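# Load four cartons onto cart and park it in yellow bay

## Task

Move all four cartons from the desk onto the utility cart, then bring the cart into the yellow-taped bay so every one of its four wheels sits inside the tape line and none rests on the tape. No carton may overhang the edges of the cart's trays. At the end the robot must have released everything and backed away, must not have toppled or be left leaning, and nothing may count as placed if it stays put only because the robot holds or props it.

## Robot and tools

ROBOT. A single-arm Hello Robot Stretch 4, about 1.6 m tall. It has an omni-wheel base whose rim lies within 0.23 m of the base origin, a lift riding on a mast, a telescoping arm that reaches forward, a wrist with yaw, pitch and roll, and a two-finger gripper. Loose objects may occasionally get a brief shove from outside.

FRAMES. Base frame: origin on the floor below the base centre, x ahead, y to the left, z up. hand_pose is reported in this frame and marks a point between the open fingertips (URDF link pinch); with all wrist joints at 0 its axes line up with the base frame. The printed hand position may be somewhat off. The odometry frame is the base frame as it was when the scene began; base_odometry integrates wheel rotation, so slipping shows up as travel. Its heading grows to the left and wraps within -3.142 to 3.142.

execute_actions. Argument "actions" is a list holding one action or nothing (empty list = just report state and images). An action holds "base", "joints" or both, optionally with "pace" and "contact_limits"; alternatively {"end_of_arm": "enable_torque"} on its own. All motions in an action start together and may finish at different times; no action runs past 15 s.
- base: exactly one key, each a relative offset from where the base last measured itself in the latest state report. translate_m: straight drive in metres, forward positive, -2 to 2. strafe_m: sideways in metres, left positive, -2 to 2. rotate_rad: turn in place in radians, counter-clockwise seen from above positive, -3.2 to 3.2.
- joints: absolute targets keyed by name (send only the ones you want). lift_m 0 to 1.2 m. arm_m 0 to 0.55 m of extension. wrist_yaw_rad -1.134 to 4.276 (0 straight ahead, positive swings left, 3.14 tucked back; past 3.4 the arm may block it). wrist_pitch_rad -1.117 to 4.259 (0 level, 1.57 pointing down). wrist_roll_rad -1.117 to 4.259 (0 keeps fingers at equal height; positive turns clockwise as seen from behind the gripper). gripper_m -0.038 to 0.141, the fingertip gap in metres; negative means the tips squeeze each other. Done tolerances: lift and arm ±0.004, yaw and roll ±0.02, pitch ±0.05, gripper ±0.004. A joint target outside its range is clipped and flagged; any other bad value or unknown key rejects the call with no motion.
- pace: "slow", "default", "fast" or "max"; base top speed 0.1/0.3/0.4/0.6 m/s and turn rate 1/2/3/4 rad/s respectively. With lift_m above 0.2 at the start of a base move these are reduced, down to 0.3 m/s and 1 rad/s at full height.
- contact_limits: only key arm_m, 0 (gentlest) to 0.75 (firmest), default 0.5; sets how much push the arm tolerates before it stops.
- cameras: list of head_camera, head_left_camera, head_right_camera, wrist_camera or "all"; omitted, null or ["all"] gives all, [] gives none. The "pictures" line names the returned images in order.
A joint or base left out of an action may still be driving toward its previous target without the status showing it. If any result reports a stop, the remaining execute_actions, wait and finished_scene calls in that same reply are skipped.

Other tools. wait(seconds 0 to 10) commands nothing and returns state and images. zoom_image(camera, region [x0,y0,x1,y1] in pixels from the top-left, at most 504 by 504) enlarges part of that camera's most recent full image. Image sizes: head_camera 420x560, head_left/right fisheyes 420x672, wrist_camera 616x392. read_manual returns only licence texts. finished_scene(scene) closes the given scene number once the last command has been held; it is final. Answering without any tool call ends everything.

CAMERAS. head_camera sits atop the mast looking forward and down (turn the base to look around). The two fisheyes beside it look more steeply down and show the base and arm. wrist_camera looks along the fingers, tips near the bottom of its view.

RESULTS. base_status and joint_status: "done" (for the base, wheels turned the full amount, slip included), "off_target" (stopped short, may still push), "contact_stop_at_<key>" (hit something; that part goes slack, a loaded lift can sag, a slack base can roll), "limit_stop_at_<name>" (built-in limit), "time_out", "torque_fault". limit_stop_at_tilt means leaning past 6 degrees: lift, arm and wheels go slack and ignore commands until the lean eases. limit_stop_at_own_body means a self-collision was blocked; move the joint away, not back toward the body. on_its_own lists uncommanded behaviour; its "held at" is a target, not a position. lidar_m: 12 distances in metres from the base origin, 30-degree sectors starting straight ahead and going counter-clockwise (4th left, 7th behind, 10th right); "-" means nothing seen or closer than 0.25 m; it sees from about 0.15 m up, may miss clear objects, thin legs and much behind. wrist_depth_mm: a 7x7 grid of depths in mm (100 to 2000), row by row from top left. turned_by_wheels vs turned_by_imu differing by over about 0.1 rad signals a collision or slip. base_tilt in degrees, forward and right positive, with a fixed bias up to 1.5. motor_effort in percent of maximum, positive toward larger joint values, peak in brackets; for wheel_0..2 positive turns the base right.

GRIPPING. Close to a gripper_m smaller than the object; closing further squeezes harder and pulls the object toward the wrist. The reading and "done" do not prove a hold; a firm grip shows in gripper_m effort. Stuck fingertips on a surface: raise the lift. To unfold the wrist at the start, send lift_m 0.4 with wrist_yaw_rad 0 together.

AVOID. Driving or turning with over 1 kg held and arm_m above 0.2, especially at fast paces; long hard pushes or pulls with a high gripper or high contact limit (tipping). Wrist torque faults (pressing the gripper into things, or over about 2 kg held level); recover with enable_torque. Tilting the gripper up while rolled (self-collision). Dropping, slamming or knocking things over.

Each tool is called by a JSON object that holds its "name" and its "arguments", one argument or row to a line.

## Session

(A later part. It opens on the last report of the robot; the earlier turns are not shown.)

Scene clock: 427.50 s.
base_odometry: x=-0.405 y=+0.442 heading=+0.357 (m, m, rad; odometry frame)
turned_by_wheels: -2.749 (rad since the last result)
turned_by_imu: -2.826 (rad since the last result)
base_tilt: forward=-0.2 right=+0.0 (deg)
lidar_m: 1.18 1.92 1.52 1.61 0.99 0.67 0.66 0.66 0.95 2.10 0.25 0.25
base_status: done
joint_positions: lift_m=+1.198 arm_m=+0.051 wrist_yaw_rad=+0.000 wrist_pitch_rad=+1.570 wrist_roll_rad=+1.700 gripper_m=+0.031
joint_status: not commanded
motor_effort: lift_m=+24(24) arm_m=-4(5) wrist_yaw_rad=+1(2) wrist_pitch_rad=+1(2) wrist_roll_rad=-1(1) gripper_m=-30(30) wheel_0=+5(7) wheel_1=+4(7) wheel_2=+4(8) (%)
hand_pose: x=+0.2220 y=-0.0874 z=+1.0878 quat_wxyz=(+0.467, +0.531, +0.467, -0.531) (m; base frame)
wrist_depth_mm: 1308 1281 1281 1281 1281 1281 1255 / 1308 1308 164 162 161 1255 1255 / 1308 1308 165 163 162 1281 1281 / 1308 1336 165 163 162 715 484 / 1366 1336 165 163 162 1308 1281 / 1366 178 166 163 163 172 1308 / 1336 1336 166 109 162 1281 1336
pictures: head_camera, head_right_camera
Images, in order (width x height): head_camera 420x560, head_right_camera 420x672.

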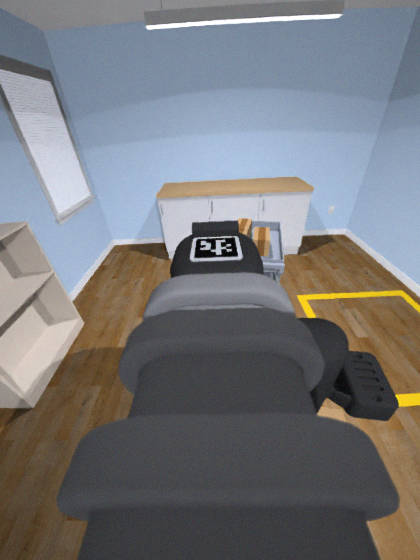

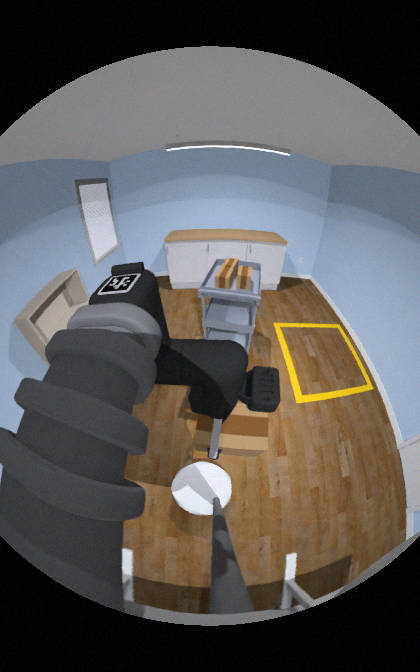

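{"name": "execute_actions", "arguments": {
  "actions": [
    {"base":{"strafe_m":-0.6}}
  ],
  "cameras": []
}}

{"name": "execute_actions", "arguments": {
  "actions": [
    {"base":{"translate_m":1.05},"joints":{"wrist_roll_rad":0.0}}
  ],
  "cameras": []
}}

{"name": "execute_actions", "arguments": {
  "actions": [
    {"base":{"rotate_rad":1.45}}
  ],
  "cameras": ["head_camera","head_right_camera"]
}}

Scene clock: 442.47 s.
base_odometry: x=-0.196 y=-0.120 heading=+0.357 (m, m, rad; odometry frame)
turned_by_wheels: +0.000 (rad since the last result)
turned_by_imu: +0.001 (rad since the last result)
base_tilt: forward=-0.2 right=+0.1 (deg)
lidar_m: 1.13 1.18 2.08 2.22 0.96 0.69 0.64 0.69 1.57 1.50 0.25 0.25
base_status: done
joint_positions: lift_m=+1.198 arm_m=+0.051 wrist_yaw_rad=+0.000 wrist_pitch_rad=+1.570 wrist_roll_rad=+1.700 gripper_m=+0.031
joint_status: not commanded
motor_effort: lift_m=+23(24) arm_m=-4(4) wrist_yaw_rad=+1(1) wrist_pitch_rad=+1(2) wrist_roll_rad=-1(1) gripper_m=-30(29) wheel_0=+3(13) wheel_1=+0(12) wheel_2=+0(4) (%)
hand_pose: x=+0.2220 y=-0.0874 z=+1.0878 quat_wxyz=(+0.467, +0.531, +0.467, -0.531) (m; base frame)
wrist_depth_mm: 1308 1308 1281 1281 1281 1255 1281 / 1308 1336 165 163 161 1281 1255 / 1308 1366 165 163 161 1281 1255 / 1366 1308 165 163 162 707 480 / 1366 1366 166 163 162 1308 1281 / 1366 178 166 163 162 171 1308 / 1336 1366 166 108 162 1336 1308
pictures: none
No camera images: the call's "cameras" was empty. Leave "cameras" out to get every camera's image.

Scene clock: 447.43 s.
base_odometry: x=+0.788 y=+0.247 heading=+0.357 (m, m, rad; odometry frame)
turned_by_wheels: +0.000 (rad since the last result)
turned_by_imu: -0.001 (rad since the last result)
base_tilt: forward=-0.2 right=+0.0 (deg)
lidar_m: 0.29 0.26 0.25 1.92 2.32 1.81 2.09 2.16 1.56 1.48 1.55 0.28
base_status: done
joint_positions: lift_m=+1.198 arm_m=+0.051 wrist_yaw_rad=+0.000 wrist_pitch_rad=+1.570 wrist_roll_rad=+0.000 gripper_m=+0.031
joint_status: all done
motor_effort: lift_m=+23(23) arm_m=-4(4) wrist_yaw_rad=+1(2) wrist_pitch_rad=+0(2) wrist_roll_rad=-2(6) gripper_m=-30(31) wheel_0=+3(6) wheel_1=+2(7) wheel_2=-3(13) (%)
hand_pose: x=+0.2218 y=-0.0874 z=+1.0878 quat_wxyz=(+0.707, +0.000, +0.707, +0.000) (m; base frame)
wrist_depth_mm: 430 508 831 1255 1255 1255 1229 / 449 525 165 163 161 1255 1255 / 517 530 164 163 162 1281 1255 / 535 539 165 163 162 1255 1281 / 544 559 165 163 162 1308 1281 / 1336 178 165 163 162 171 1281 / 1397 1366 166 109 162 1336 1281
pictures: none
No camera images: the call's "cameras" was empty. Leave "cameras" out to get every camera's image.

Scene clock: 450.17 s.
base_odometry: x=+0.788 y=+0.247 heading=+1.806 (m, m, rad; odometry frame)
turned_by_wheels: +1.449 (rad since the last result)
turned_by_imu: +1.491 (rad since the last result)
base_tilt: forward=-0.2 right=+0.0 (deg)
lidar_m: 0.28 2.27 1.88 1.70 2.44 1.63 1.48 1.52 1.91 0.63 0.29 0.25
base_status: done
joint_positions: lift_m=+1.198 arm_m=+0.051 wrist_yaw_rad=+0.000 wrist_pitch_rad=+1.570 wrist_roll_rad=+0.000 gripper_m=+0.031
joint_status: not commanded
motor_effort: lift_m=+23(23) arm_m=-4(4) wrist_yaw_rad=+2(1) wrist_pitch_rad=+0(0) wrist_roll_rad=-2(3) gripper_m=-28(29) wheel_0=-3(7) wheel_1=-3(6) wheel_2=-5(10) (%)
hand_pose: x=+0.2218 y=-0.0874 z=+1.0878 quat_wxyz=(+0.707, +0.000, +0.707, +0.000) (m; base frame)
wrist_depth_mm: 1308 1336 1308 1281 500 459 421 / 1336 1308 164 162 161 492 382 / 1308 1336 165 162 161 452 387 / 1366 1336 165 163 162 508 504 / 1397 1366 166 163 162 1308 1281 / 1366 178 165 163 162 171 1281 / 1397 1366 166 109 162 1308 1281
pictures: head_camera, head_right_camera
Images, in order (width x height): head_camera 420x560, head_right_camera 420x672.

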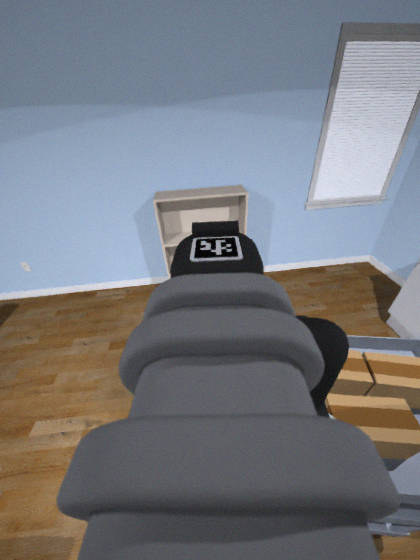

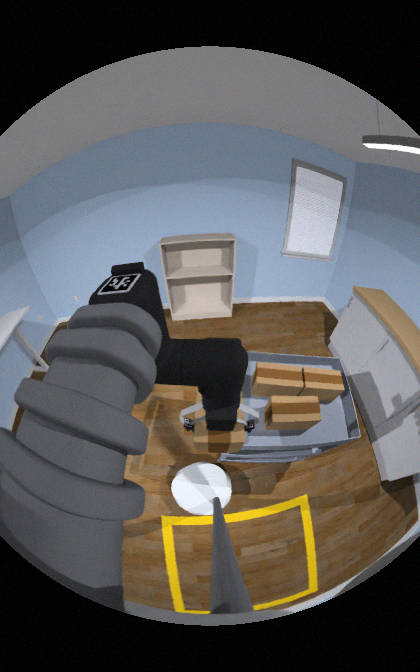

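{"name": "execute_actions", "arguments": {
  "actions": [
    {"base":{"translate_m":-0.25}}
  ],
  "cameras": []
}}

{"name": "execute_actions", "arguments": {
  "actions": [
    {"base":{"strafe_m":-0.55},"joints":{"wrist_roll_rad":1.5}}
  ],
  "cameras": ["wrist_camera","head_right_camera"]
}}

Scene clock: 456.70 s.
base_odometry: x=+0.846 y=+0.004 heading=+1.806 (m, m, rad; odometry frame)
turned_by_wheels: +0.000 (rad since the last result)
turned_by_imu: +0.002 (rad since the last result)
base_tilt: forward=+0.0 right=+0.0 (deg)
lidar_m: 0.28 2.52 1.83 1.68 2.02 1.37 1.24 1.25 1.61 1.60 0.60 0.28
base_status: done
joint_positions: lift_m=+1.198 arm_m=+0.051 wrist_yaw_rad=+0.000 wrist_pitch_rad=+1.571 wrist_roll_rad=+0.000 gripper_m=+0.031
joint_status: not commanded
motor_effort: lift_m=+23(23) arm_m=-4(4) wrist_yaw_rad=+1(2) wrist_pitch_rad=-1(2) wrist_roll_rad=-3(3) gripper_m=-30(28) wheel_0=-2(6) wheel_1=-3(8) wheel_2=+0(12) (%)
hand_pose: x=+0.2217 y=-0.0874 z=+1.0878 quat_wxyz=(+0.707, +0.000, +0.707, +0.000) (m; base frame)
wrist_depth_mm: 1336 1308 1308 1255 488 477 473 / 1336 1336 164 163 161 798 788 / 1336 1336 164 163 161 1255 1255 / 1336 1366 165 163 162 1281 1281 / 1366 1366 165 163 162 1308 1255 / 1397 178 166 163 162 171 1308 / 1430 1397 165 109 162 1336 1308
pictures: none
No camera images: the call's "cameras" was empty. Leave "cameras" out to get every camera's image.

Scene clock: 459.87 s.
base_odometry: x=+1.381 y=+0.132 heading=+1.806 (m, m, rad; odometry frame)
turned_by_wheels: +0.000 (rad since the last result)
turned_by_imu: +0.001 (rad since the last result)
base_tilt: forward=-0.2 right=+0.0 (deg)
lidar_m: 0.39 0.44 0.71 2.22 1.96 1.29 1.17 1.20 1.54 1.05 0.25 0.25
base_status: done
joint_positions: lift_m=+1.198 arm_m=+0.051 wrist_yaw_rad=+0.000 wrist_pitch_rad=+1.570 wrist_roll_rad=+1.500 gripper_m=+0.031
joint_status: all done
motor_effort: lift_m=+23(23) arm_m=-4(4) wrist_yaw_rad=+2(1) wrist_pitch_rad=+1(1) wrist_roll_rad=+0(2) gripper_m=-27(30) wheel_0=+3(11) wheel_1=+0(9) wheel_2=+0(1) (%)
hand_pose: x=+0.2219 y=-0.0874 z=+1.0879 quat_wxyz=(+0.518, +0.482, +0.517, -0.482) (m; base frame)
wrist_depth_mm: 1281 1308 1281 1281 1255 1255 1255 / 1308 1308 164 163 161 1281 1281 / 530 521 164 163 162 1308 1281 / 530 530 165 163 162 1308 1308 / 539 535 166 163 162 1281 1308 / 477 178 166 163 163 171 1308 / 433 539 166 109 162 1336 1336
pictures: head_right_camera, wrist_camera
Images, in order (width x height): head_right_camera 420x672, wrist_camera 616x392.

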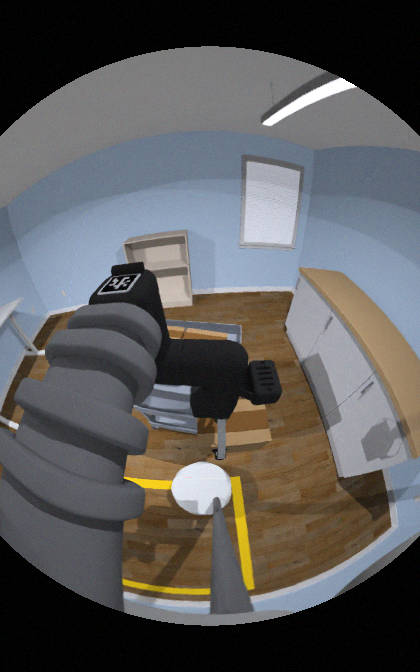

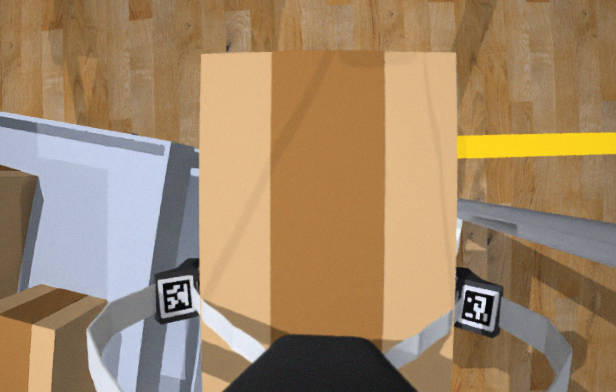

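{"name": "execute_actions", "arguments": {
  "actions": [
    {"base":{"strafe_m":-0.03},"joints":{"arm_m":0.19,"wrist_roll_rad":1.67}}
  ],
  "cameras": ["wrist_camera"]
}}

Scene clock: 469.97 s.
base_odometry: x=+1.410 y=+0.139 heading=+1.806 (m, m, rad; odometry frame)
turned_by_wheels: +0.000 (rad since the last result)
turned_by_imu: +0.002 (rad since the last result)
base_tilt: forward=-0.3 right=+0.1 (deg)
lidar_m: 0.34 0.44 0.67 2.26 1.93 1.27 1.16 1.17 1.52 1.03 1.05 0.31
base_status: done
joint_positions: lift_m=+1.198 arm_m=+0.189 wrist_yaw_rad=+0.000 wrist_pitch_rad=+1.570 wrist_roll_rad=+1.670 gripper_m=+0.031
joint_status: all done
motor_effort: lift_m=+23(23) arm_m=+4(5) wrist_yaw_rad=+1(3) wrist_pitch_rad=+2(2) wrist_roll_rad=-1(3) gripper_m=-31(30) wheel_0=+1(11) wheel_1=+1(5) wheel_2=+0(1) (%)
hand_pose: x=+0.3605 y=-0.0874 z=+1.0879 quat_wxyz=(+0.475, +0.524, +0.474, -0.524) (m; base frame)
wrist_depth_mm: 1308 1308 1281 1281 1281 1255 1281 / 1336 1281 164 162 161 1255 1255 / 1336 1308 164 163 162 1281 1281 / 530 530 165 163 162 1098 1281 / 427 530 165 163 162 1098 1281 / 415 178 166 163 162 171 1308 / 418 488 166 109 162 1308 1336
pictures: wrist_camera
Images, in order (width x height): wrist_camera 616x392.

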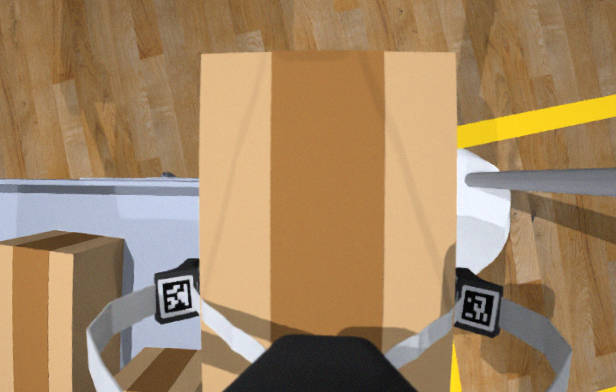

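{"name": "execute_actions", "arguments": {
  "actions": [
    {"base":{"strafe_m":0.03},"joints":{"lift_m":1.07}}
  ],
  "cameras": ["wrist_camera"]
}}

Scene clock: 476.93 s.
base_odometry: x=+1.381 y=+0.132 heading=+1.806 (m, m, rad; odometry frame)
turned_by_wheels: +0.000 (rad since the last result)
turned_by_imu: +0.002 (rad since the last result)
base_tilt: forward=+0.0 right=+0.1 (deg)
lidar_m: 0.38 0.41 0.66 2.26 1.94 1.29 1.15 1.19 1.49 1.04 1.05 0.29
base_status: done
joint_positions: lift_m=+1.070 arm_m=+0.189 wrist_yaw_rad=+0.000 wrist_pitch_rad=+1.570 wrist_roll_rad=+1.670 gripper_m=+0.031
joint_status: all done
motor_effort: lift_m=+14(21) arm_m=+4(5) wrist_yaw_rad=+1(1) wrist_pitch_rad=+1(2) wrist_roll_rad=+0(0) gripper_m=-30(30) wheel_0=+0(9) wheel_1=+0(11) wheel_2=+0(0) (%)
hand_pose: x=+0.3604 y=-0.0874 z=+0.9600 quat_wxyz=(+0.475, +0.524, +0.474, -0.524) (m; base frame)
wrist_depth_mm: 1182 1160 1160 1138 1138 1138 1138 / 1160 1182 165 163 161 1138 1138 / 1205 1182 164 163 161 1160 1118 / 402 397 165 163 162 960 1160 / 394 402 165 163 162 960 1182 / 397 178 166 163 163 171 1182 / 399 404 166 108 162 1182 1182
pictures: wrist_camera
Images, in order (width x height): wrist_camera 616x392.

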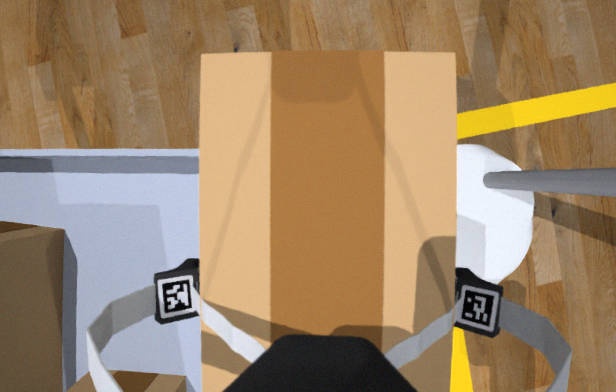

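{"name": "execute_actions", "arguments": {
  "actions": [
    {"joints":{"arm_m":0.26}}
  ],
  "cameras": ["wrist_camera"]
}}

Scene clock: 487.23 s.
base_odometry: x=+1.381 y=+0.132 heading=+1.806 (m, m, rad; odometry frame)
turned_by_wheels: +0.000 (rad since the last result)
turned_by_imu: +0.001 (rad since the last result)
base_tilt: forward=-0.2 right=+0.0 (deg)
lidar_m: 0.37 0.43 0.68 2.22 1.93 1.27 1.17 1.21 1.50 1.03 1.07 0.35
base_status: not commanded
joint_positions: lift_m=+1.070 arm_m=+0.259 wrist_yaw_rad=+0.000 wrist_pitch_rad=+1.570 wrist_roll_rad=+1.670 gripper_m=+0.031
joint_status: all done
motor_effort: lift_m=+14(14) arm_m=+5(5) wrist_yaw_rad=+1(1) wrist_pitch_rad=+1(2) wrist_roll_rad=+0(0) gripper_m=-29(31) wheel_0=+0(0) wheel_1=+0(1) wheel_2=+0(0) (%)
hand_pose: x=+0.4304 y=-0.0874 z=+0.9600 quat_wxyz=(+0.475, +0.524, +0.474, -0.524) (m; base frame)
wrist_depth_mm: 1182 1182 1160 1182 1160 1138 1160 / 1182 1182 165 162 161 1138 1138 / 1205 397 165 162 161 1160 1160 / 399 397 164 163 162 960 960 / 307 399 165 163 162 946 1205 / 296 178 165 163 162 171 1160 / 298 404 166 109 163 1182 1205
pictures: wrist_camera
Images, in order (width x height): wrist_camera 616x392.

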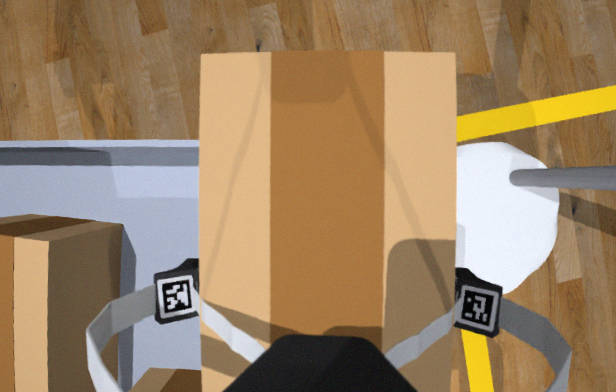

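{"name": "execute_actions", "arguments": {
  "actions": [
    {"joints":{"arm_m":0.29}}
  ],
  "cameras": []
}}

{"name": "execute_actions", "arguments": {
  "actions": [
    {"joints":{"lift_m":0.96}}
  ],
  "cameras": ["wrist_camera"]
}}

Scene clock: 494.43 s.
base_odometry: x=+1.381 y=+0.132 heading=+1.806 (m, m, rad; odometry frame)
turned_by_wheels: +0.000 (rad since the last result)
turned_by_imu: +0.001 (rad since the last result)
base_tilt: forward=-0.1 right=+0.0 (deg)
lidar_m: 0.37 0.43 0.67 2.25 1.92 1.27 1.18 1.19 1.50 1.05 1.07 0.39
base_status: not commanded
joint_positions: lift_m=+1.070 arm_m=+0.289 wrist_yaw_rad=+0.000 wrist_pitch_rad=+1.570 wrist_roll_rad=+1.670 gripper_m=+0.031
joint_status: all done
motor_effort: lift_m=+15(15) arm_m=+5(7) wrist_yaw_rad=+1(1) wrist_pitch_rad=+2(2) wrist_roll_rad=+0(0) gripper_m=-30(29) wheel_0=+0(0) wheel_1=+0(0) wheel_2=+0(0) (%)
hand_pose: x=+0.4605 y=-0.0874 z=+0.9600 quat_wxyz=(+0.475, +0.524, +0.474, -0.524) (m; base frame)
wrist_depth_mm: 1182 1182 1182 1138 1160 1138 1138 / 1182 1182 164 162 161 1160 1138 / 402 397 165 163 161 1160 1160 / 402 397 165 163 162 946 960 / 283 359 165 163 162 960 1160 / 285 179 165 163 162 171 1138 / 286 377 166 109 162 1160 1205
pictures: none
No camera images: the call's "cameras" was empty. Leave "cameras" out to get every camera's image.

Scene clock: 495.50 s.
base_odometry: x=+1.381 y=+0.132 heading=+1.806 (m, m, rad; odometry frame)
turned_by_wheels: +0.000 (rad since the last result)
turned_by_imu: +0.000 (rad since the last result)
base_tilt: forward=-0.2 right=+0.0 (deg)
lidar_m: 0.39 0.43 0.68 2.25 1.95 1.28 1.15 1.19 1.54 1.05 1.06 0.40
base_status: not commanded
joint_positions: lift_m=+1.010 arm_m=+0.289 wrist_yaw_rad=+0.001 wrist_pitch_rad=+1.570 wrist_roll_rad=+1.670 gripper_m=+0.030
joint_status: lift_m contact_stop (moved -0.060 of -0.110)
on_its_own: lift_m is slack since a contact_stop (your +0.960 is given up)
motor_effort: lift_m=+12(13) arm_m=+4(5) wrist_yaw_rad=-2(2) wrist_pitch_rad=+1(6) wrist_roll_rad=+0(0) gripper_m=-24(30) wheel_0=+0(1) wheel_1=+0(1) wheel_2=+0(0) (%)
hand_pose: x=+0.4605 y=-0.0874 z=+0.9000 quat_wxyz=(+0.475, +0.524, +0.475, -0.524) (m; base frame)
wrist_depth_mm: 1138 1138 1118 1098 1098 1078 1060 / 1138 1138 150 147 145 1098 1060 / 347 343 151 148 147 904 1078 / 349 345 153 150 148 891 891 / 260 345 154 151 149 904 904 / 249 177 155 152 150 167 1118 / 251 351 157 109 134 1118 -
pictures: wrist_camera
Images, in order (width x height): wrist_camera 616x392.

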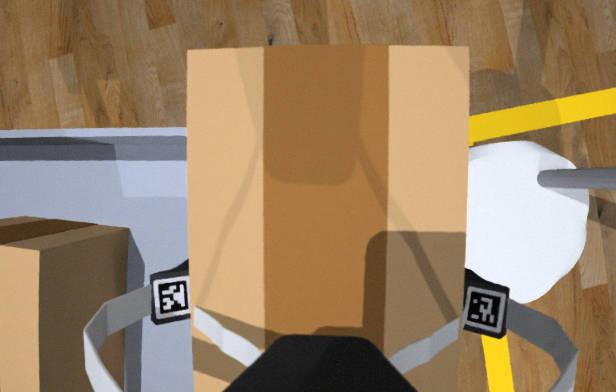

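{"name": "execute_actions", "arguments": {
  "actions": [
    {"joints":{"lift_m":1.06}}
  ],
  "cameras": []
}}

{"name": "execute_actions", "arguments": {
  "actions": [
    {"base":{"strafe_m":0.06}}
  ],
  "cameras": ["wrist_camera"]
}}

Scene clock: 501.57 s.
base_odometry: x=+1.381 y=+0.132 heading=+1.806 (m, m, rad; odometry frame)
turned_by_wheels: +0.000 (rad since the last result)
turned_by_imu: +0.001 (rad since the last result)
base_tilt: forward=-0.2 right=+0.1 (deg)
lidar_m: 0.39 0.45 0.65 2.26 1.91 1.26 1.16 1.17 1.54 1.04 1.08 0.41
base_status: not commanded
joint_positions: lift_m=+1.059 arm_m=+0.289 wrist_yaw_rad=+0.000 wrist_pitch_rad=+1.570 wrist_roll_rad=+1.670 gripper_m=+0.031
joint_status: all done
motor_effort: lift_m=+24(25) arm_m=+4(4) wrist_yaw_rad=+1(2) wrist_pitch_rad=+1(5) wrist_roll_rad=+0(0) gripper_m=-28(27) wheel_0=+1(0) wheel_1=+0(0) wheel_2=+0(0) (%)
hand_pose: x=+0.4605 y=-0.0874 z=+0.9492 quat_wxyz=(+0.475, +0.524, +0.474, -0.524) (m; base frame)
wrist_depth_mm: 1160 1182 1138 1160 1138 1138 1118 / 1182 1160 151 148 146 1138 1118 / 387 389 151 150 148 931 1138 / 387 387 153 151 149 931 946 / 272 362 154 152 150 946 1160 / 273 178 156 154 152 167 1160 / 276 382 158 108 137 1182 -
pictures: none
No camera images: the call's "cameras" was empty. Leave "cameras" out to get every camera's image.

Scene clock: 502.77 s.
base_odometry: x=+1.322 y=+0.118 heading=+1.806 (m, m, rad; odometry frame)
turned_by_wheels: +0.000 (rad since the last result)
turned_by_imu: +0.000 (rad since the last result)
base_tilt: forward=-0.2 right=-0.1 (deg)
lidar_m: 0.40 0.45 2.37 2.18 1.93 1.30 1.18 1.20 1.53 1.11 1.13 0.40
base_status: done
joint_positions: lift_m=+1.059 arm_m=+0.289 wrist_yaw_rad=+0.000 wrist_pitch_rad=+1.570 wrist_roll_rad=+1.670 gripper_m=+0.031
joint_status: not commanded
motor_effort: lift_m=+24(24) arm_m=+4(4) wrist_yaw_rad=+1(1) wrist_pitch_rad=+1(1) wrist_roll_rad=+0(0) gripper_m=-27(28) wheel_0=-1(9) wheel_1=+1(14) wheel_2=+0(0) (%)
hand_pose: x=+0.4605 y=-0.0874 z=+0.9492 quat_wxyz=(+0.475, +0.524, +0.474, -0.524) (m; base frame)
wrist_depth_mm: 1182 1160 1160 1138 1160 1118 1138 / 387 368 150 148 146 1160 1118 / 387 384 152 150 147 931 1138 / 271 384 153 151 149 946 931 / 272 387 154 152 150 960 1160 / 274 177 156 153 152 167 1160 / 274 287 157 109 137 1182 -
pictures: wrist_camera
Images, in order (width x height): wrist_camera 616x392.

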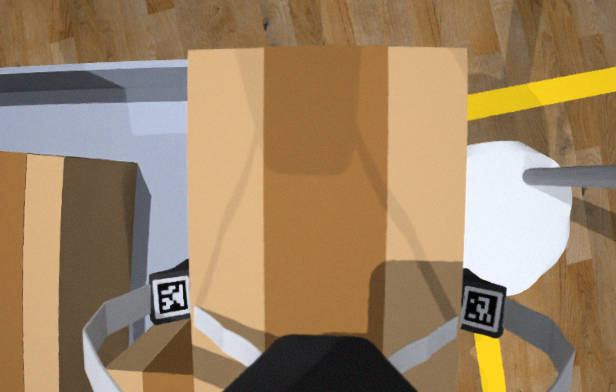

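{"name": "execute_actions", "arguments": {
  "actions": [
    {"joints":{"arm_m":0.325}}
  ],
  "cameras": []
}}

{"name": "execute_actions", "arguments": {
  "actions": [
    {"joints":{"lift_m":0.965}}
  ],
  "cameras": ["wrist_camera"]
}}

Scene clock: 508.93 s.
base_odometry: x=+1.322 y=+0.118 heading=+1.806 (m, m, rad; odometry frame)
turned_by_wheels: +0.000 (rad since the last result)
turned_by_imu: +0.001 (rad since the last result)
base_tilt: forward=-0.1 right=+0.1 (deg)
lidar_m: 0.39 0.44 2.35 2.19 1.95 1.30 1.17 1.17 1.55 1.10 1.13 0.39
base_status: not commanded
joint_positions: lift_m=+1.059 arm_m=+0.324 wrist_yaw_rad=+0.000 wrist_pitch_rad=+1.570 wrist_roll_rad=+1.670 gripper_m=+0.031
joint_status: all done
motor_effort: lift_m=+24(24) arm_m=+5(6) wrist_yaw_rad=+1(1) wrist_pitch_rad=+2(2) wrist_roll_rad=-1(0) gripper_m=-28(30) wheel_0=-1(1) wheel_1=+1(1) wheel_2=+0(0) (%)
hand_pose: x=+0.4955 y=-0.0874 z=+0.9492 quat_wxyz=(+0.475, +0.524, +0.474, -0.524) (m; base frame)
wrist_depth_mm: 1160 1182 1160 1160 1138 1138 1118 / 373 382 150 148 146 1138 1138 / 387 379 152 150 148 960 1138 / 266 307 153 151 149 946 931 / 270 315 154 153 151 946 946 / 272 178 156 153 151 167 1138 / 274 306 158 109 137 1182 -
pictures: none
No camera images: the call's "cameras" was empty. Leave "cameras" out to get every camera's image.

Scene clock: 510.33 s.
base_odometry: x=+1.322 y=+0.118 heading=+1.806 (m, m, rad; odometry frame)
turned_by_wheels: +0.000 (rad since the last result)
turned_by_imu: +0.000 (rad since the last result)
base_tilt: forward=-0.2 right=+0.1 (deg)
lidar_m: 0.40 0.44 2.34 2.17 1.93 1.29 1.17 1.19 1.53 1.10 1.15 0.41
base_status: not commanded
joint_positions: lift_m=+0.965 arm_m=+0.324 wrist_yaw_rad=+0.000 wrist_pitch_rad=+1.569 wrist_roll_rad=+1.670 gripper_m=+0.031
joint_status: all done
motor_effort: lift_m=+13(24) arm_m=+4(5) wrist_yaw_rad=+0(1) wrist_pitch_rad=+2(2) wrist_roll_rad=+0(0) gripper_m=-27(27) wheel_0=-2(2) wheel_1=+1(1) wheel_2=+0(0) (%)
hand_pose: x=+0.4956 y=-0.0874 z=+0.8551 quat_wxyz=(+0.475, +0.524, +0.474, -0.524) (m; base frame)
wrist_depth_mm: 245 241 235 227 220 1025 1042 / 290 289 151 148 147 1042 1042 / 291 290 153 149 148 854 1042 / 213 291 153 151 149 854 854 / 216 293 155 152 150 866 866 / 219 177 156 153 152 167 1042 / 222 297 158 109 136 1078 -
pictures: wrist_camera
Images, in order (width x height): wrist_camera 616x392.

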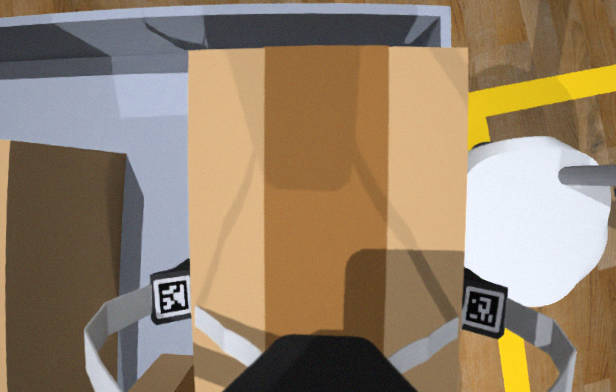

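Went in. Release.

{"name": "execute_actions", "arguments": {
  "actions": [
    {"joints":{"gripper_m":0.09}}
  ],
  "cameras": []
}}

{"name": "execute_actions", "arguments": {
  "actions": [
    {"joints":{"lift_m":1.2}}
  ],
  "cameras": ["wrist_camera","head_right_camera"]
}}

Scene clock: 522.30 s.
base_odometry: x=+1.322 y=+0.118 heading=+1.806 (m, m, rad; odometry frame)
turned_by_wheels: +0.000 (rad since the last result)
turned_by_imu: +0.001 (rad since the last result)
base_tilt: forward=-0.2 right=+0.0 (deg)
lidar_m: 0.39 0.44 2.34 2.17 1.91 1.30 1.16 1.20 1.52 1.11 1.15 0.38
base_status: not commanded
joint_positions: lift_m=+0.966 arm_m=+0.325 wrist_yaw_rad=+0.001 wrist_pitch_rad=+1.572 wrist_roll_rad=+1.670 gripper_m=+0.090
joint_status: all done
motor_effort: lift_m=+10(14) arm_m=+2(4) wrist_yaw_rad=-3(7) wrist_pitch_rad=-4(14) wrist_roll_rad=-2(2) gripper_m=-5(26) wheel_0=-1(2) wheel_1=+1(1) wheel_2=+0(0) (%)
hand_pose: x=+0.4954 y=-0.0874 z=+0.8553 quat_wxyz=(+0.475, +0.524, +0.475, -0.524) (m; base frame)
wrist_depth_mm: 250 246 248 247 241 1025 1042 / 300 297 291 174 172 1042 1042 / 214 298 178 175 172 866 1060 / 196 281 179 176 173 842 842 / 200 289 180 177 174 854 842 / 202 273 182 178 176 181 1042 / 204 277 183 109 176 1098 1078
pictures: none
No camera images: the call's "cameras" was empty. Leave "cameras" out to get every camera's image.

Scene clock: 524.33 s.
base_odometry: x=+1.322 y=+0.118 heading=+1.806 (m, m, rad; odometry frame)
turned_by_wheels: +0.000 (rad since the last result)
turned_by_imu: +0.001 (rad since the last result)
base_tilt: forward=+0.0 right=+0.1 (deg)
lidar_m: 0.40 0.43 2.34 2.19 1.95 1.30 1.18 1.20 1.54 1.11 1.13 0.37
base_status: not commanded
joint_positions: lift_m=+1.198 arm_m=+0.325 wrist_yaw_rad=+0.000 wrist_pitch_rad=+1.570 wrist_roll_rad=+1.670 gripper_m=+0.090
joint_status: all done
joint sent to its limit — the command would take lift_m past its upper limit, so that joint was sent only as far as its limit.
motor_effort: lift_m=+24(23) arm_m=+2(2) wrist_yaw_rad=+1(4) wrist_pitch_rad=+1(23) wrist_roll_rad=-2(2) gripper_m=-13(12) wheel_0=-2(1) wheel_1=+1(1) wheel_2=+0(0) (%)
hand_pose: x=+0.4959 y=-0.0874 z=+1.0878 quat_wxyz=(+0.475, +0.524, +0.474, -0.524) (m; base frame)
wrist_depth_mm: 1308 1281 1308 1281 1281 1255 1229 / 1308 1308 1281 1281 1255 1281 1281 / 512 521 517 208 203 1281 1281 / 512 407 407 201 196 1078 1078 / 517 410 202 196 190 1060 1281 / 517 413 193 189 184 1308 1281 / 539 418 191 109 179 1308 1308
pictures: head_right_camera, wrist_camera
Images, in order (width x height): head_right_camera 420x672, wrist_camera 616x392.

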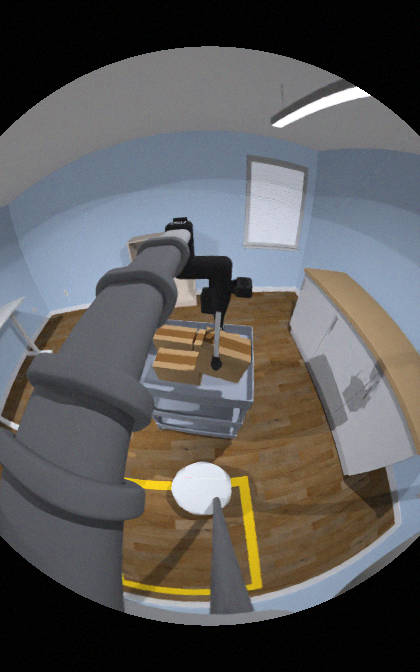

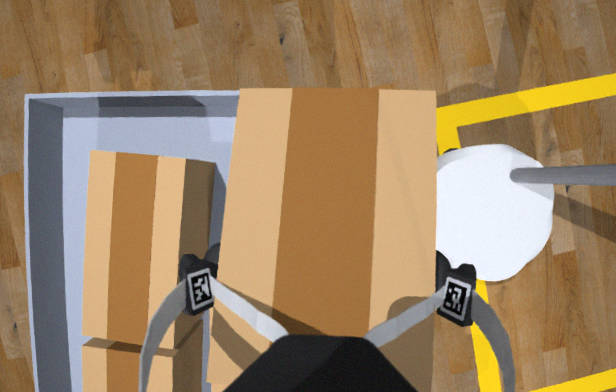

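{"name": "execute_actions", "arguments": {
  "actions": [
    {"joints":{"lift_m":0.99},"pace":"slow"}
  ],
  "cameras": ["wrist_camera"]
}}

Scene clock: 529.43 s.
base_odometry: x=+1.322 y=+0.118 heading=+1.806 (m, m, rad; odometry frame)
turned_by_wheels: +0.000 (rad since the last result)
turned_by_imu: +0.002 (rad since the last result)
base_tilt: forward=-0.2 right=+0.1 (deg)
lidar_m: 0.39 0.46 2.35 2.17 1.96 1.30 1.17 1.20 1.54 1.11 1.13 0.40
base_status: not commanded
joint_positions: lift_m=+0.990 arm_m=+0.325 wrist_yaw_rad=+0.000 wrist_pitch_rad=+1.570 wrist_roll_rad=+1.670 gripper_m=+0.090
joint_status: all done
motor_effort: lift_m=+13(24) arm_m=+2(2) wrist_yaw_rad=+2(2) wrist_pitch_rad=+0(1) wrist_roll_rad=-2(1) gripper_m=-10(14) wheel_0=-1(2) wheel_1=+1(1) wheel_2=+0(0) (%)
hand_pose: x=+0.4958 y=-0.0874 z=+0.8801 quat_wxyz=(+0.475, +0.524, +0.474, -0.524) (m; base frame)
wrist_depth_mm: 253 268 271 268 256 1060 1060 / 314 314 310 191 187 1060 1078 / 315 314 310 191 188 946 1078 / 201 291 195 191 187 866 878 / 205 298 195 191 188 891 878 / 208 283 195 191 189 891 1098 / 211 270 196 108 189 1118 1118
pictures: wrist_camera
Images, in order (width x height): wrist_camera 616x392.

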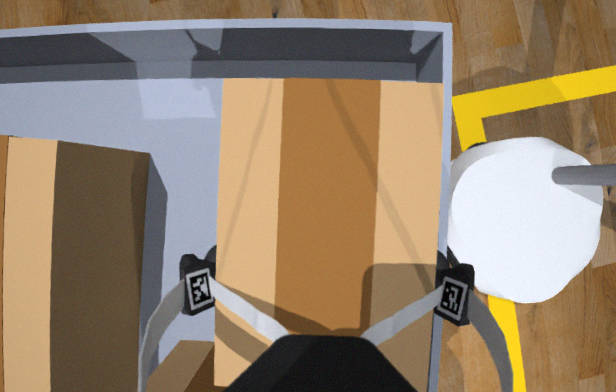

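{"name": "execute_actions", "arguments": {
  "actions": [
    {"joints":{"gripper_m":0.125}}
  ],
  "cameras": []
}}

{"name": "execute_actions", "arguments": {
  "actions": [
    {"joints":{"lift_m":1.2}}
  ],
  "cameras": ["wrist_camera"]
}}

Scene clock: 534.90 s.
base_odometry: x=+1.322 y=+0.118 heading=+1.806 (m, m, rad; odometry frame)
turned_by_wheels: +0.000 (rad since the last result)
turned_by_imu: +0.001 (rad since the last result)
base_tilt: forward=-0.2 right=+0.1 (deg)
lidar_m: 0.40 0.42 2.36 2.18 1.93 1.25 1.18 1.19 1.52 1.10 1.11 0.40
base_status: not commanded
joint_positions: lift_m=+0.990 arm_m=+0.325 wrist_yaw_rad=+0.000 wrist_pitch_rad=+1.570 wrist_roll_rad=+1.670 gripper_m=+0.125
joint_status: all done
motor_effort: lift_m=+13(13) arm_m=+2(2) wrist_yaw_rad=+2(2) wrist_pitch_rad=+0(3) wrist_roll_rad=-1(2) gripper_m=-3(13) wheel_0=-2(1) wheel_1=+1(1) wheel_2=+0(0) (%)
hand_pose: x=+0.4956 y=-0.0874 z=+0.8801 quat_wxyz=(+0.475, +0.524, +0.474, -0.524) (m; base frame)
wrist_depth_mm: 262 268 270 267 255 1078 1060 / 317 314 310 193 257 1078 1060 / 315 315 315 193 192 946 1060 / 202 291 315 195 194 878 878 / 205 296 200 196 195 878 891 / 208 282 199 197 196 891 1098 / 211 282 264 109 198 1098 1098
pictures: none
No camera images: the call's "cameras" was empty. Leave "cameras" out to get every camera's image.

Scene clock: 536.87 s.
base_odometry: x=+1.322 y=+0.118 heading=+1.806 (m, m, rad; odometry frame)
turned_by_wheels: +0.000 (rad since the last result)
turned_by_imu: +0.001 (rad since the last result)
base_tilt: forward=-0.2 right=+0.1 (deg)
lidar_m: 0.39 0.45 2.34 2.17 1.94 1.29 1.17 1.19 1.54 1.11 1.15 0.40
base_status: not commanded
joint_positions: lift_m=+1.198 arm_m=+0.325 wrist_yaw_rad=+0.000 wrist_pitch_rad=+1.570 wrist_roll_rad=+1.670 gripper_m=+0.125
joint_status: all done
joint sent to its limit — the command would take lift_m past its upper limit, so that joint was sent only as far as its limit.
motor_effort: lift_m=+22(24) arm_m=+2(2) wrist_yaw_rad=+3(2) wrist_pitch_rad=+0(1) wrist_roll_rad=-1(2) gripper_m=-1(1) wheel_0=-1(2) wheel_1=+1(2) wheel_2=+0(0) (%)
hand_pose: x=+0.4957 y=-0.0874 z=+1.0879 quat_wxyz=(+0.475, +0.524, +0.474, -0.524) (m; base frame)
wrist_depth_mm: 1308 1308 1336 1308 1229 1255 1255 / 1308 1336 1281 1308 1281 1281 1281 / 512 521 521 402 1308 1281 1255 / 517 410 525 402 1098 1078 1078 / 517 413 525 407 1138 1078 1308 / 517 415 410 452 525 1308 1281 / 544 418 415 109 1308 1336 1308
pictures: wrist_camera
Images, in order (width x height): wrist_camera 616x392.

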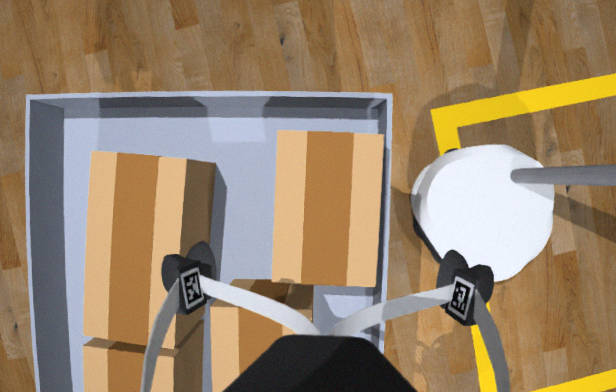

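{"name": "execute_actions", "arguments": {
  "actions": [
    {"base":{"strafe_m":0.22},"joints":{"arm_m":0.26,"gripper_m":0.1}}
  ],
  "cameras": ["wrist_camera"]
}}

Scene clock: 545.53 s.
base_odometry: x=+1.108 y=+0.067 heading=+1.806 (m, m, rad; odometry frame)
turned_by_wheels: +0.000 (rad since the last result)
turned_by_imu: +0.002 (rad since the last result)
base_tilt: forward=-0.2 right=+0.0 (deg)
lidar_m: 0.41 0.47 2.12 1.96 1.95 1.33 1.20 1.23 1.58 1.33 0.56 0.41
base_status: done
joint_positions: lift_m=+1.198 arm_m=+0.261 wrist_yaw_rad=+0.000 wrist_pitch_rad=+1.570 wrist_roll_rad=+1.670 gripper_m=+0.100
joint_status: all done
motor_effort: lift_m=+22(22) arm_m=-5(6) wrist_yaw_rad=+1(2) wrist_pitch_rad=+0(0) wrist_roll_rad=-2(1) gripper_m=-3(4) wheel_0=+0(10) wheel_1=-1(11) wheel_2=+0(0) (%)
hand_pose: x=+0.4319 y=-0.0874 z=+1.0880 quat_wxyz=(+0.475, +0.524, +0.474, -0.524) (m; base frame)
wrist_depth_mm: 404 452 399 508 1255 1255 1255 / 407 466 418 517 1281 1281 1255 / 410 410 404 521 1308 1255 1281 / 410 410 407 525 1229 1078 1281 / 415 418 410 525 1308 1098 1281 / 415 452 530 525 1308 1336 1281 / 544 539 535 109 1336 1308 1308
pictures: wrist_camera
Images, in order (width x height): wrist_camera 616x392.

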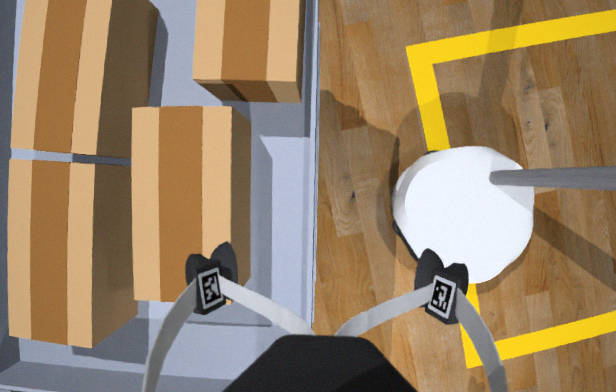

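{"name": "execute_actions", "arguments": {
  "actions": [
    {"joints":{"lift_m":0.93,"gripper_m":0.05}}
  ],
  "cameras": ["wrist_camera"]
}}

Scene clock: 554.87 s.
base_odometry: x=+1.108 y=+0.067 heading=+1.806 (m, m, rad; odometry frame)
turned_by_wheels: +0.000 (rad since the last result)
turned_by_imu: +0.002 (rad since the last result)
base_tilt: forward=-0.1 right=+0.1 (deg)
lidar_m: 0.41 0.47 2.14 1.95 1.95 1.30 1.21 1.23 1.54 1.33 0.54 0.41
base_status: not commanded
joint_positions: lift_m=+0.930 arm_m=+0.261 wrist_yaw_rad=+0.000 wrist_pitch_rad=+1.570 wrist_roll_rad=+1.670 gripper_m=+0.050
joint_status: all done
motor_effort: lift_m=+13(21) arm_m=-5(5) wrist_yaw_rad=+2(2) wrist_pitch_rad=+0(1) wrist_roll_rad=-1(2) gripper_m=-3(4) wheel_0=+0(0) wheel_1=-1(1) wheel_2=+0(0) (%)
hand_pose: x=+0.4319 y=-0.0874 z=+0.8201 quat_wxyz=(+0.475, +0.524, +0.474, -0.524) (m; base frame)
wrist_depth_mm: 136 190 251 250 991 1008 1008 / 137 186 252 251 1008 1008 1008 / 138 187 253 253 1025 1008 1025 / 139 189 255 255 1025 831 809 / 140 189 257 256 1042 831 820 / 141 189 201 268 196 831 1042 / 142 164 262 109 1042 1078 1060
pictures: wrist_camera
Images, in order (width x height): wrist_camera 616x392.

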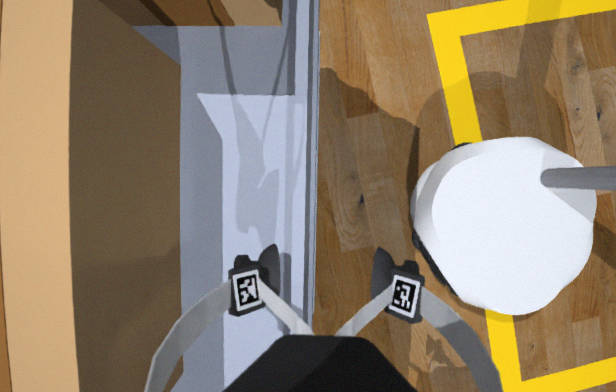

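{"name": "execute_actions", "arguments": {
  "actions": [
    {"joints":{"gripper_m":-0.03}}
  ],
  "cameras": []
}}

{"name": "execute_actions", "arguments": {
  "actions": [
    {"base":{"translate_m":-0.5},"pace":"slow"}
  ],
  "cameras": ["head_left_camera","head_right_camera"]
}}

Scene clock: 560.93 s.
base_odometry: x=+1.108 y=+0.067 heading=+1.806 (m, m, rad; odometry frame)
turned_by_wheels: +0.000 (rad since the last result)
turned_by_imu: +0.001 (rad since the last result)
base_tilt: forward=-0.2 right=+0.1 (deg)
lidar_m: 0.38 0.46 2.09 1.95 1.98 1.27 1.20 1.22 1.55 1.33 0.55 0.43
base_status: not commanded
joint_positions: lift_m=+0.930 arm_m=+0.261 wrist_yaw_rad=+0.001 wrist_pitch_rad=+1.568 wrist_roll_rad=+1.670 gripper_m=-0.029
joint_status: all done
motor_effort: lift_m=+19(19) arm_m=-5(4) wrist_yaw_rad=-2(9) wrist_pitch_rad=+7(32) wrist_roll_rad=-1(2) gripper_m=-22(21) wheel_0=+0(0) wheel_1=-1(1) wheel_2=+0(0) (%)
hand_pose: x=+0.4327 y=-0.0874 z=+0.8196 quat_wxyz=(+0.476, +0.525, +0.474, -0.523) (m; base frame)
wrist_depth_mm: 132 161 246 245 1008 991 991 / 133 163 248 247 1008 1025 1008 / 133 164 250 249 1025 1008 1008 / 135 164 251 252 1025 820 820 / 135 164 252 251 1042 820 820 / 137 153 183 203 184 831 1042 / 138 141 256 109 1042 1042 1060
pictures: none
No camera images: the call's "cameras" was empty. Leave "cameras" out to get every camera's image.

Scene clock: 567.20 s.
base_odometry: x=+1.225 y=-0.419 heading=+1.806 (m, m, rad; odometry frame)
turned_by_wheels: +0.000 (rad since the last result)
turned_by_imu: +0.004 (rad since the last result)
base_tilt: forward=-0.1 right=+0.0 (deg)
lidar_m: 0.38 0.41 2.10 2.01 1.18 0.78 0.70 0.71 0.93 1.65 1.41 0.42
base_status: done
joint_positions: lift_m=+0.930 arm_m=+0.261 wrist_yaw_rad=+0.004 wrist_pitch_rad=+1.566 wrist_roll_rad=+1.668 gripper_m=-0.029
joint_status: not commanded
motor_effort: lift_m=+19(19) arm_m=-5(4) wrist_yaw_rad=-10(12) wrist_pitch_rad=+12(28) wrist_roll_rad=+4(4) gripper_m=-23(22) wheel_0=-2(7) wheel_1=-3(4) wheel_2=+6(12) (%)
hand_pose: x=+0.4335 y=-0.0874 z=+0.8196 quat_wxyz=(+0.477, +0.524, +0.475, -0.521) (m; base frame)
wrist_depth_mm: 183 216 244 1008 1008 1008 991 / 143 227 251 1025 1042 1025 1008 / 138 200 251 504 1025 1025 1008 / 138 190 254 253 1025 809 809 / 138 179 255 219 1025 831 820 / 139 161 182 203 182 831 1042 / 140 144 258 109 1060 1042 1060
pictures: head_left_camera, head_right_camera
Images, in order (width x height): head_left_camera 420x672, head_right_camera 420x672.

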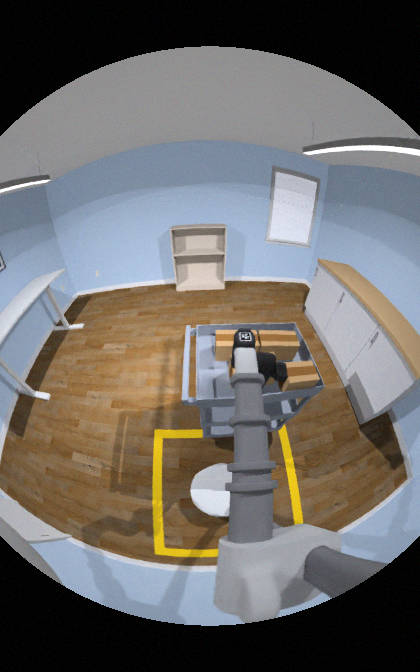

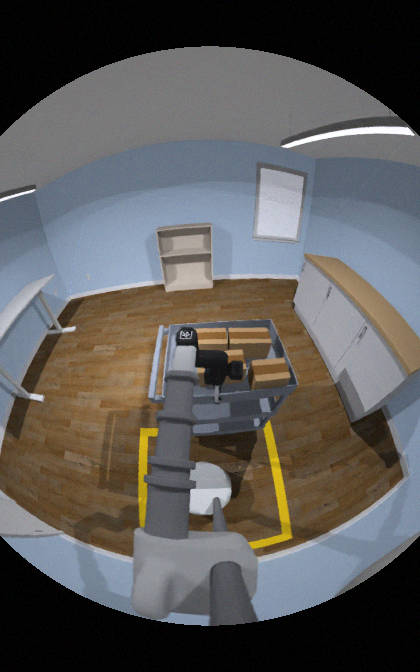

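{"name": "execute_actions", "arguments": {
  "actions": [
    {"base":{"translate_m":-0.4},"joints":{"arm_m":0.2},"pace":"slow"}
  ],
  "cameras": ["head_left_camera","head_right_camera"]
}}

Scene clock: 577.17 s.
base_odometry: x=+1.318 y=-0.808 heading=+1.806 (m, m, rad; odometry frame)
turned_by_wheels: +0.000 (rad since the last result)
turned_by_imu: +0.005 (rad since the last result)
base_tilt: forward=-0.4 right=+0.1 (deg)
lidar_m: 0.31 0.32 2.13 2.00 0.52 0.34 0.30 0.32 0.40 0.88 0.58 0.37
base_status: done
joint_positions: lift_m=+0.930 arm_m=+0.201 wrist_yaw_rad=+0.004 wrist_pitch_rad=+1.566 wrist_roll_rad=+1.668 gripper_m=-0.029
joint_status: all done
motor_effort: lift_m=+19(19) arm_m=-5(9) wrist_yaw_rad=-11(19) wrist_pitch_rad=+13(37) wrist_roll_rad=+5(5) gripper_m=-23(21) wheel_0=-3(8) wheel_1=-3(8) wheel_2=+5(13) (%)
hand_pose: x=+0.3737 y=-0.0874 z=+0.8196 quat_wxyz=(+0.478, +0.524, +0.475, -0.521) (m; base frame)
wrist_depth_mm: 184 204 233 1025 1008 991 931 / 154 252 251 1025 1025 1008 976 / 146 213 253 1025 1025 1008 991 / 139 198 254 256 991 809 809 / 138 184 255 238 842 831 831 / 139 164 183 202 185 831 1042 / 140 143 251 109 1060 1042 1042
pictures: head_left_camera, head_right_camera
Images, in order (width x height): head_left_camera 420x672, head_right_camera 420x672.

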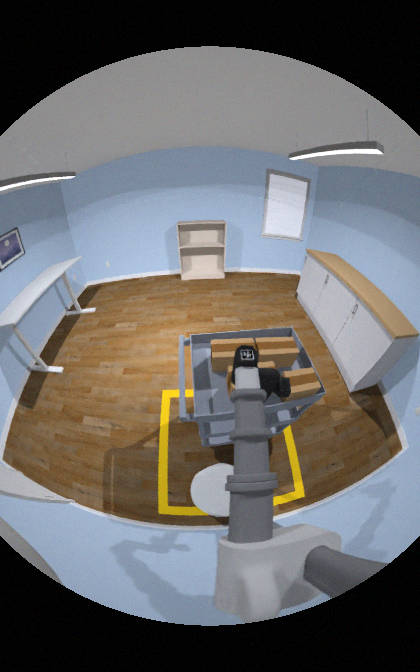

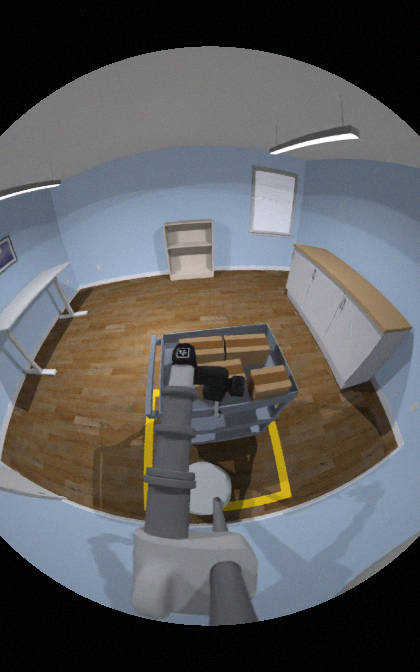

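{"name": "execute_actions", "arguments": {
  "actions": [
    {"base":{"translate_m":-0.05},"joints":{"arm_m":0.1},"pace":"slow"}
  ],
  "cameras": []
}}

{"name": "execute_actions", "arguments": {
  "actions": [
    {"joints":{"gripper_m":0.06}}
  ],
  "cameras": []
}}

{"name": "execute_actions", "arguments": {
  "actions": [
    {"joints":{"lift_m":1.2}}
  ],
  "cameras": []
}}

{"name": "execute_actions", "arguments": {
  "actions": [
    {"joints":{"arm_m":0,"wrist_roll_rad":0,"wrist_pitch_rad":0.9},"base":{"strafe_m":0.8}}
  ],
  "cameras": ["head_right_camera","wrist_camera"]
}}

Scene clock: 588.17 s.
base_odometry: x=+1.330 y=-0.856 heading=+1.806 (m, m, rad; odometry frame)
turned_by_wheels: +0.000 (rad since the last result)
turned_by_imu: +0.002 (rad since the last result)
base_tilt: forward=-0.2 right=+0.1 (deg)
lidar_m: 0.25 0.25 2.15 1.73 0.45 0.27 0.25 0.26 0.33 0.72 0.43 0.26
base_status: done
joint_positions: lift_m=+0.930 arm_m=+0.101 wrist_yaw_rad=+0.005 wrist_pitch_rad=+1.566 wrist_roll_rad=+1.668 gripper_m=-0.029
joint_status: all done
motor_effort: lift_m=+19(19) arm_m=-6(8) wrist_yaw_rad=-11(21) wrist_pitch_rad=+13(37) wrist_roll_rad=+6(6) gripper_m=-23(25) wheel_0=-3(6) wheel_1=-3(9) wheel_2=+5(15) (%)
hand_pose: x=+0.2738 y=-0.0874 z=+0.8196 quat_wxyz=(+0.478, +0.524, +0.475, -0.521) (m; base frame)
wrist_depth_mm: 182 203 228 1008 1008 991 750 / 158 251 251 1025 1025 1008 778 / 148 216 252 1042 1025 1008 798 / 141 200 254 267 831 809 627 / 139 185 255 215 831 831 878 / 140 164 183 202 185 831 917 / 141 144 249 109 1042 1042 976
pictures: none
No camera images: the call's "cameras" was empty. Leave "cameras" out to get every camera's image.

Scene clock: 589.77 s.
base_odometry: x=+1.330 y=-0.856 heading=+1.806 (m, m, rad; odometry frame)
turned_by_wheels: +0.000 (rad since the last result)
turned_by_imu: +0.000 (rad since the last result)
base_tilt: forward=-0.1 right=+0.0 (deg)
lidar_m: 0.25 0.25 2.17 1.78 0.42 0.29 0.25 0.25 0.31 0.75 0.43 0.25
base_status: not commanded
joint_positions: lift_m=+0.930 arm_m=+0.101 wrist_yaw_rad=+0.000 wrist_pitch_rad=+1.570 wrist_roll_rad=+1.670 gripper_m=+0.060
joint_status: all done
motor_effort: lift_m=+19(19) arm_m=-5(6) wrist_yaw_rad=+0(12) wrist_pitch_rad=+2(13) wrist_roll_rad=+0(6) gripper_m=-3(23) wheel_0=-3(3) wheel_1=-3(3) wheel_2=+4(5) (%)
hand_pose: x=+0.2721 y=-0.0874 z=+0.8196 quat_wxyz=(+0.475, +0.524, +0.475, -0.524) (m; base frame)
wrist_depth_mm: 178 199 227 1042 1025 1008 741 / 168 254 252 1008 1025 1025 778 / 151 221 254 1042 1025 1008 809 / 143 204 255 508 820 820 615 / 140 189 256 255 831 831 878 / 141 171 198 239 200 831 931 / 142 149 253 109 1060 1060 991
pictures: none
No camera images: the call's "cameras" was empty. Leave "cameras" out to get every camera's image.

Scene clock: 591.93 s.
base_odometry: x=+1.330 y=-0.856 heading=+1.806 (m, m, rad; odometry frame)
turned_by_wheels: +0.000 (rad since the last result)
turned_by_imu: +0.001 (rad since the last result)
base_tilt: forward=-0.1 right=+0.0 (deg)
lidar_m: 0.25 0.25 2.14 1.77 0.43 0.28 0.25 0.25 0.33 0.78 0.42 0.27
base_status: not commanded
joint_positions: lift_m=+1.198 arm_m=+0.101 wrist_yaw_rad=+0.000 wrist_pitch_rad=+1.570 wrist_roll_rad=+1.670 gripper_m=+0.060
joint_status: all done
joint sent to its limit — the command would take lift_m past its upper limit, so that joint was sent only as far as its limit.
motor_effort: lift_m=+22(21) arm_m=-5(5) wrist_yaw_rad=+1(0) wrist_pitch_rad=+1(2) wrist_roll_rad=+0(0) gripper_m=-5(4) wheel_0=-3(2) wheel_1=-3(3) wheel_2=+4(4) (%)
hand_pose: x=+0.2721 y=-0.0874 z=+1.0879 quat_wxyz=(+0.475, +0.524, +0.475, -0.524) (m; base frame)
wrist_depth_mm: 496 517 402 1308 1281 1042 750 / 407 500 402 1308 1281 1098 778 / 410 477 492 1281 1281 1160 798 / 415 413 410 521 1078 1078 627 / 415 415 410 525 1098 1138 891 / 418 415 200 525 201 1308 931 / 424 418 539 108 1336 1255 1025
pictures: none
No camera images: the call's "cameras" was empty. Leave "cameras" out to get every camera's image.

Scene clock: 595.93 s.
base_odometry: x=+0.552 y=-1.043 heading=+1.806 (m, m, rad; odometry frame)
turned_by_wheels: +0.000 (rad since the last result)
turned_by_imu: +0.002 (rad since the last result)
base_tilt: forward=-0.1 right=+0.0 (deg)
lidar_m: 3.09 1.72 1.40 1.81 0.52 0.39 0.34 0.34 0.47 1.02 0.62 0.75
base_status: done
joint_positions: lift_m=+1.198 arm_m=+0.001 wrist_yaw_rad=+0.000 wrist_pitch_rad=+0.902 wrist_roll_rad=+0.000 gripper_m=+0.060
joint_status: all done
motor_effort: lift_m=+22(22) arm_m=-4(3) wrist_yaw_rad=+1(1) wrist_pitch_rad=-4(7) wrist_roll_rad=-3(9) gripper_m=-5(5) wheel_0=-2(10) wheel_1=+2(14) wheel_2=+0(3) (%)
hand_pose: x=+0.3507 y=-0.0874 z=+1.1502 quat_wxyz=(+0.900, +0.000, +0.436, +0.000) (m; base frame)
wrist_depth_mm: - - - - - - - / - - - - - - - / 1983 1808 1921 1863 1756 1756 1808 / 1708 1661 1661 1708 1618 1661 1618 / 1499 1499 1499 1499 1464 1464 946 / 1397 1397 199 1366 200 1182 866 / 1308 1308 1308 109 1281 1098 1098
pictures: head_right_camera, wrist_camera
Images, in order (width x height): head_right_camera 420x672, wrist_camera 616x392.

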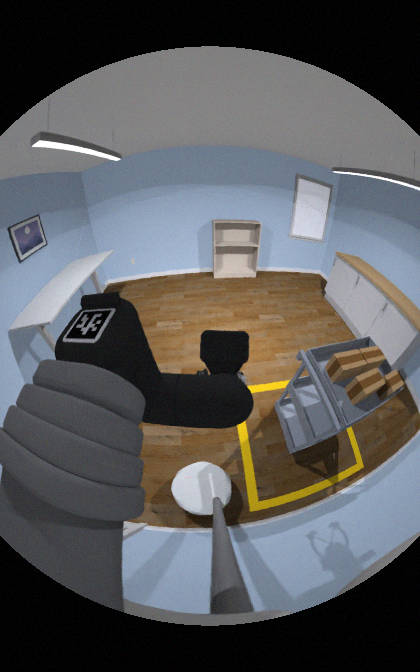

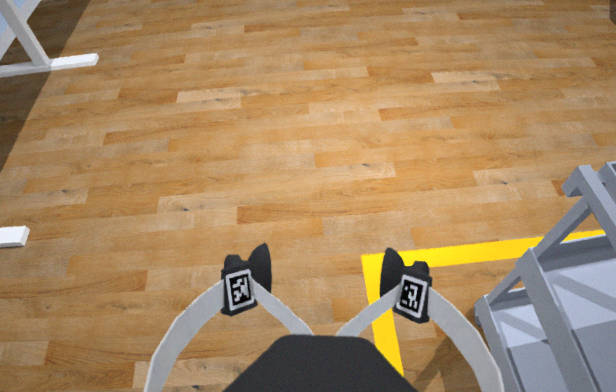

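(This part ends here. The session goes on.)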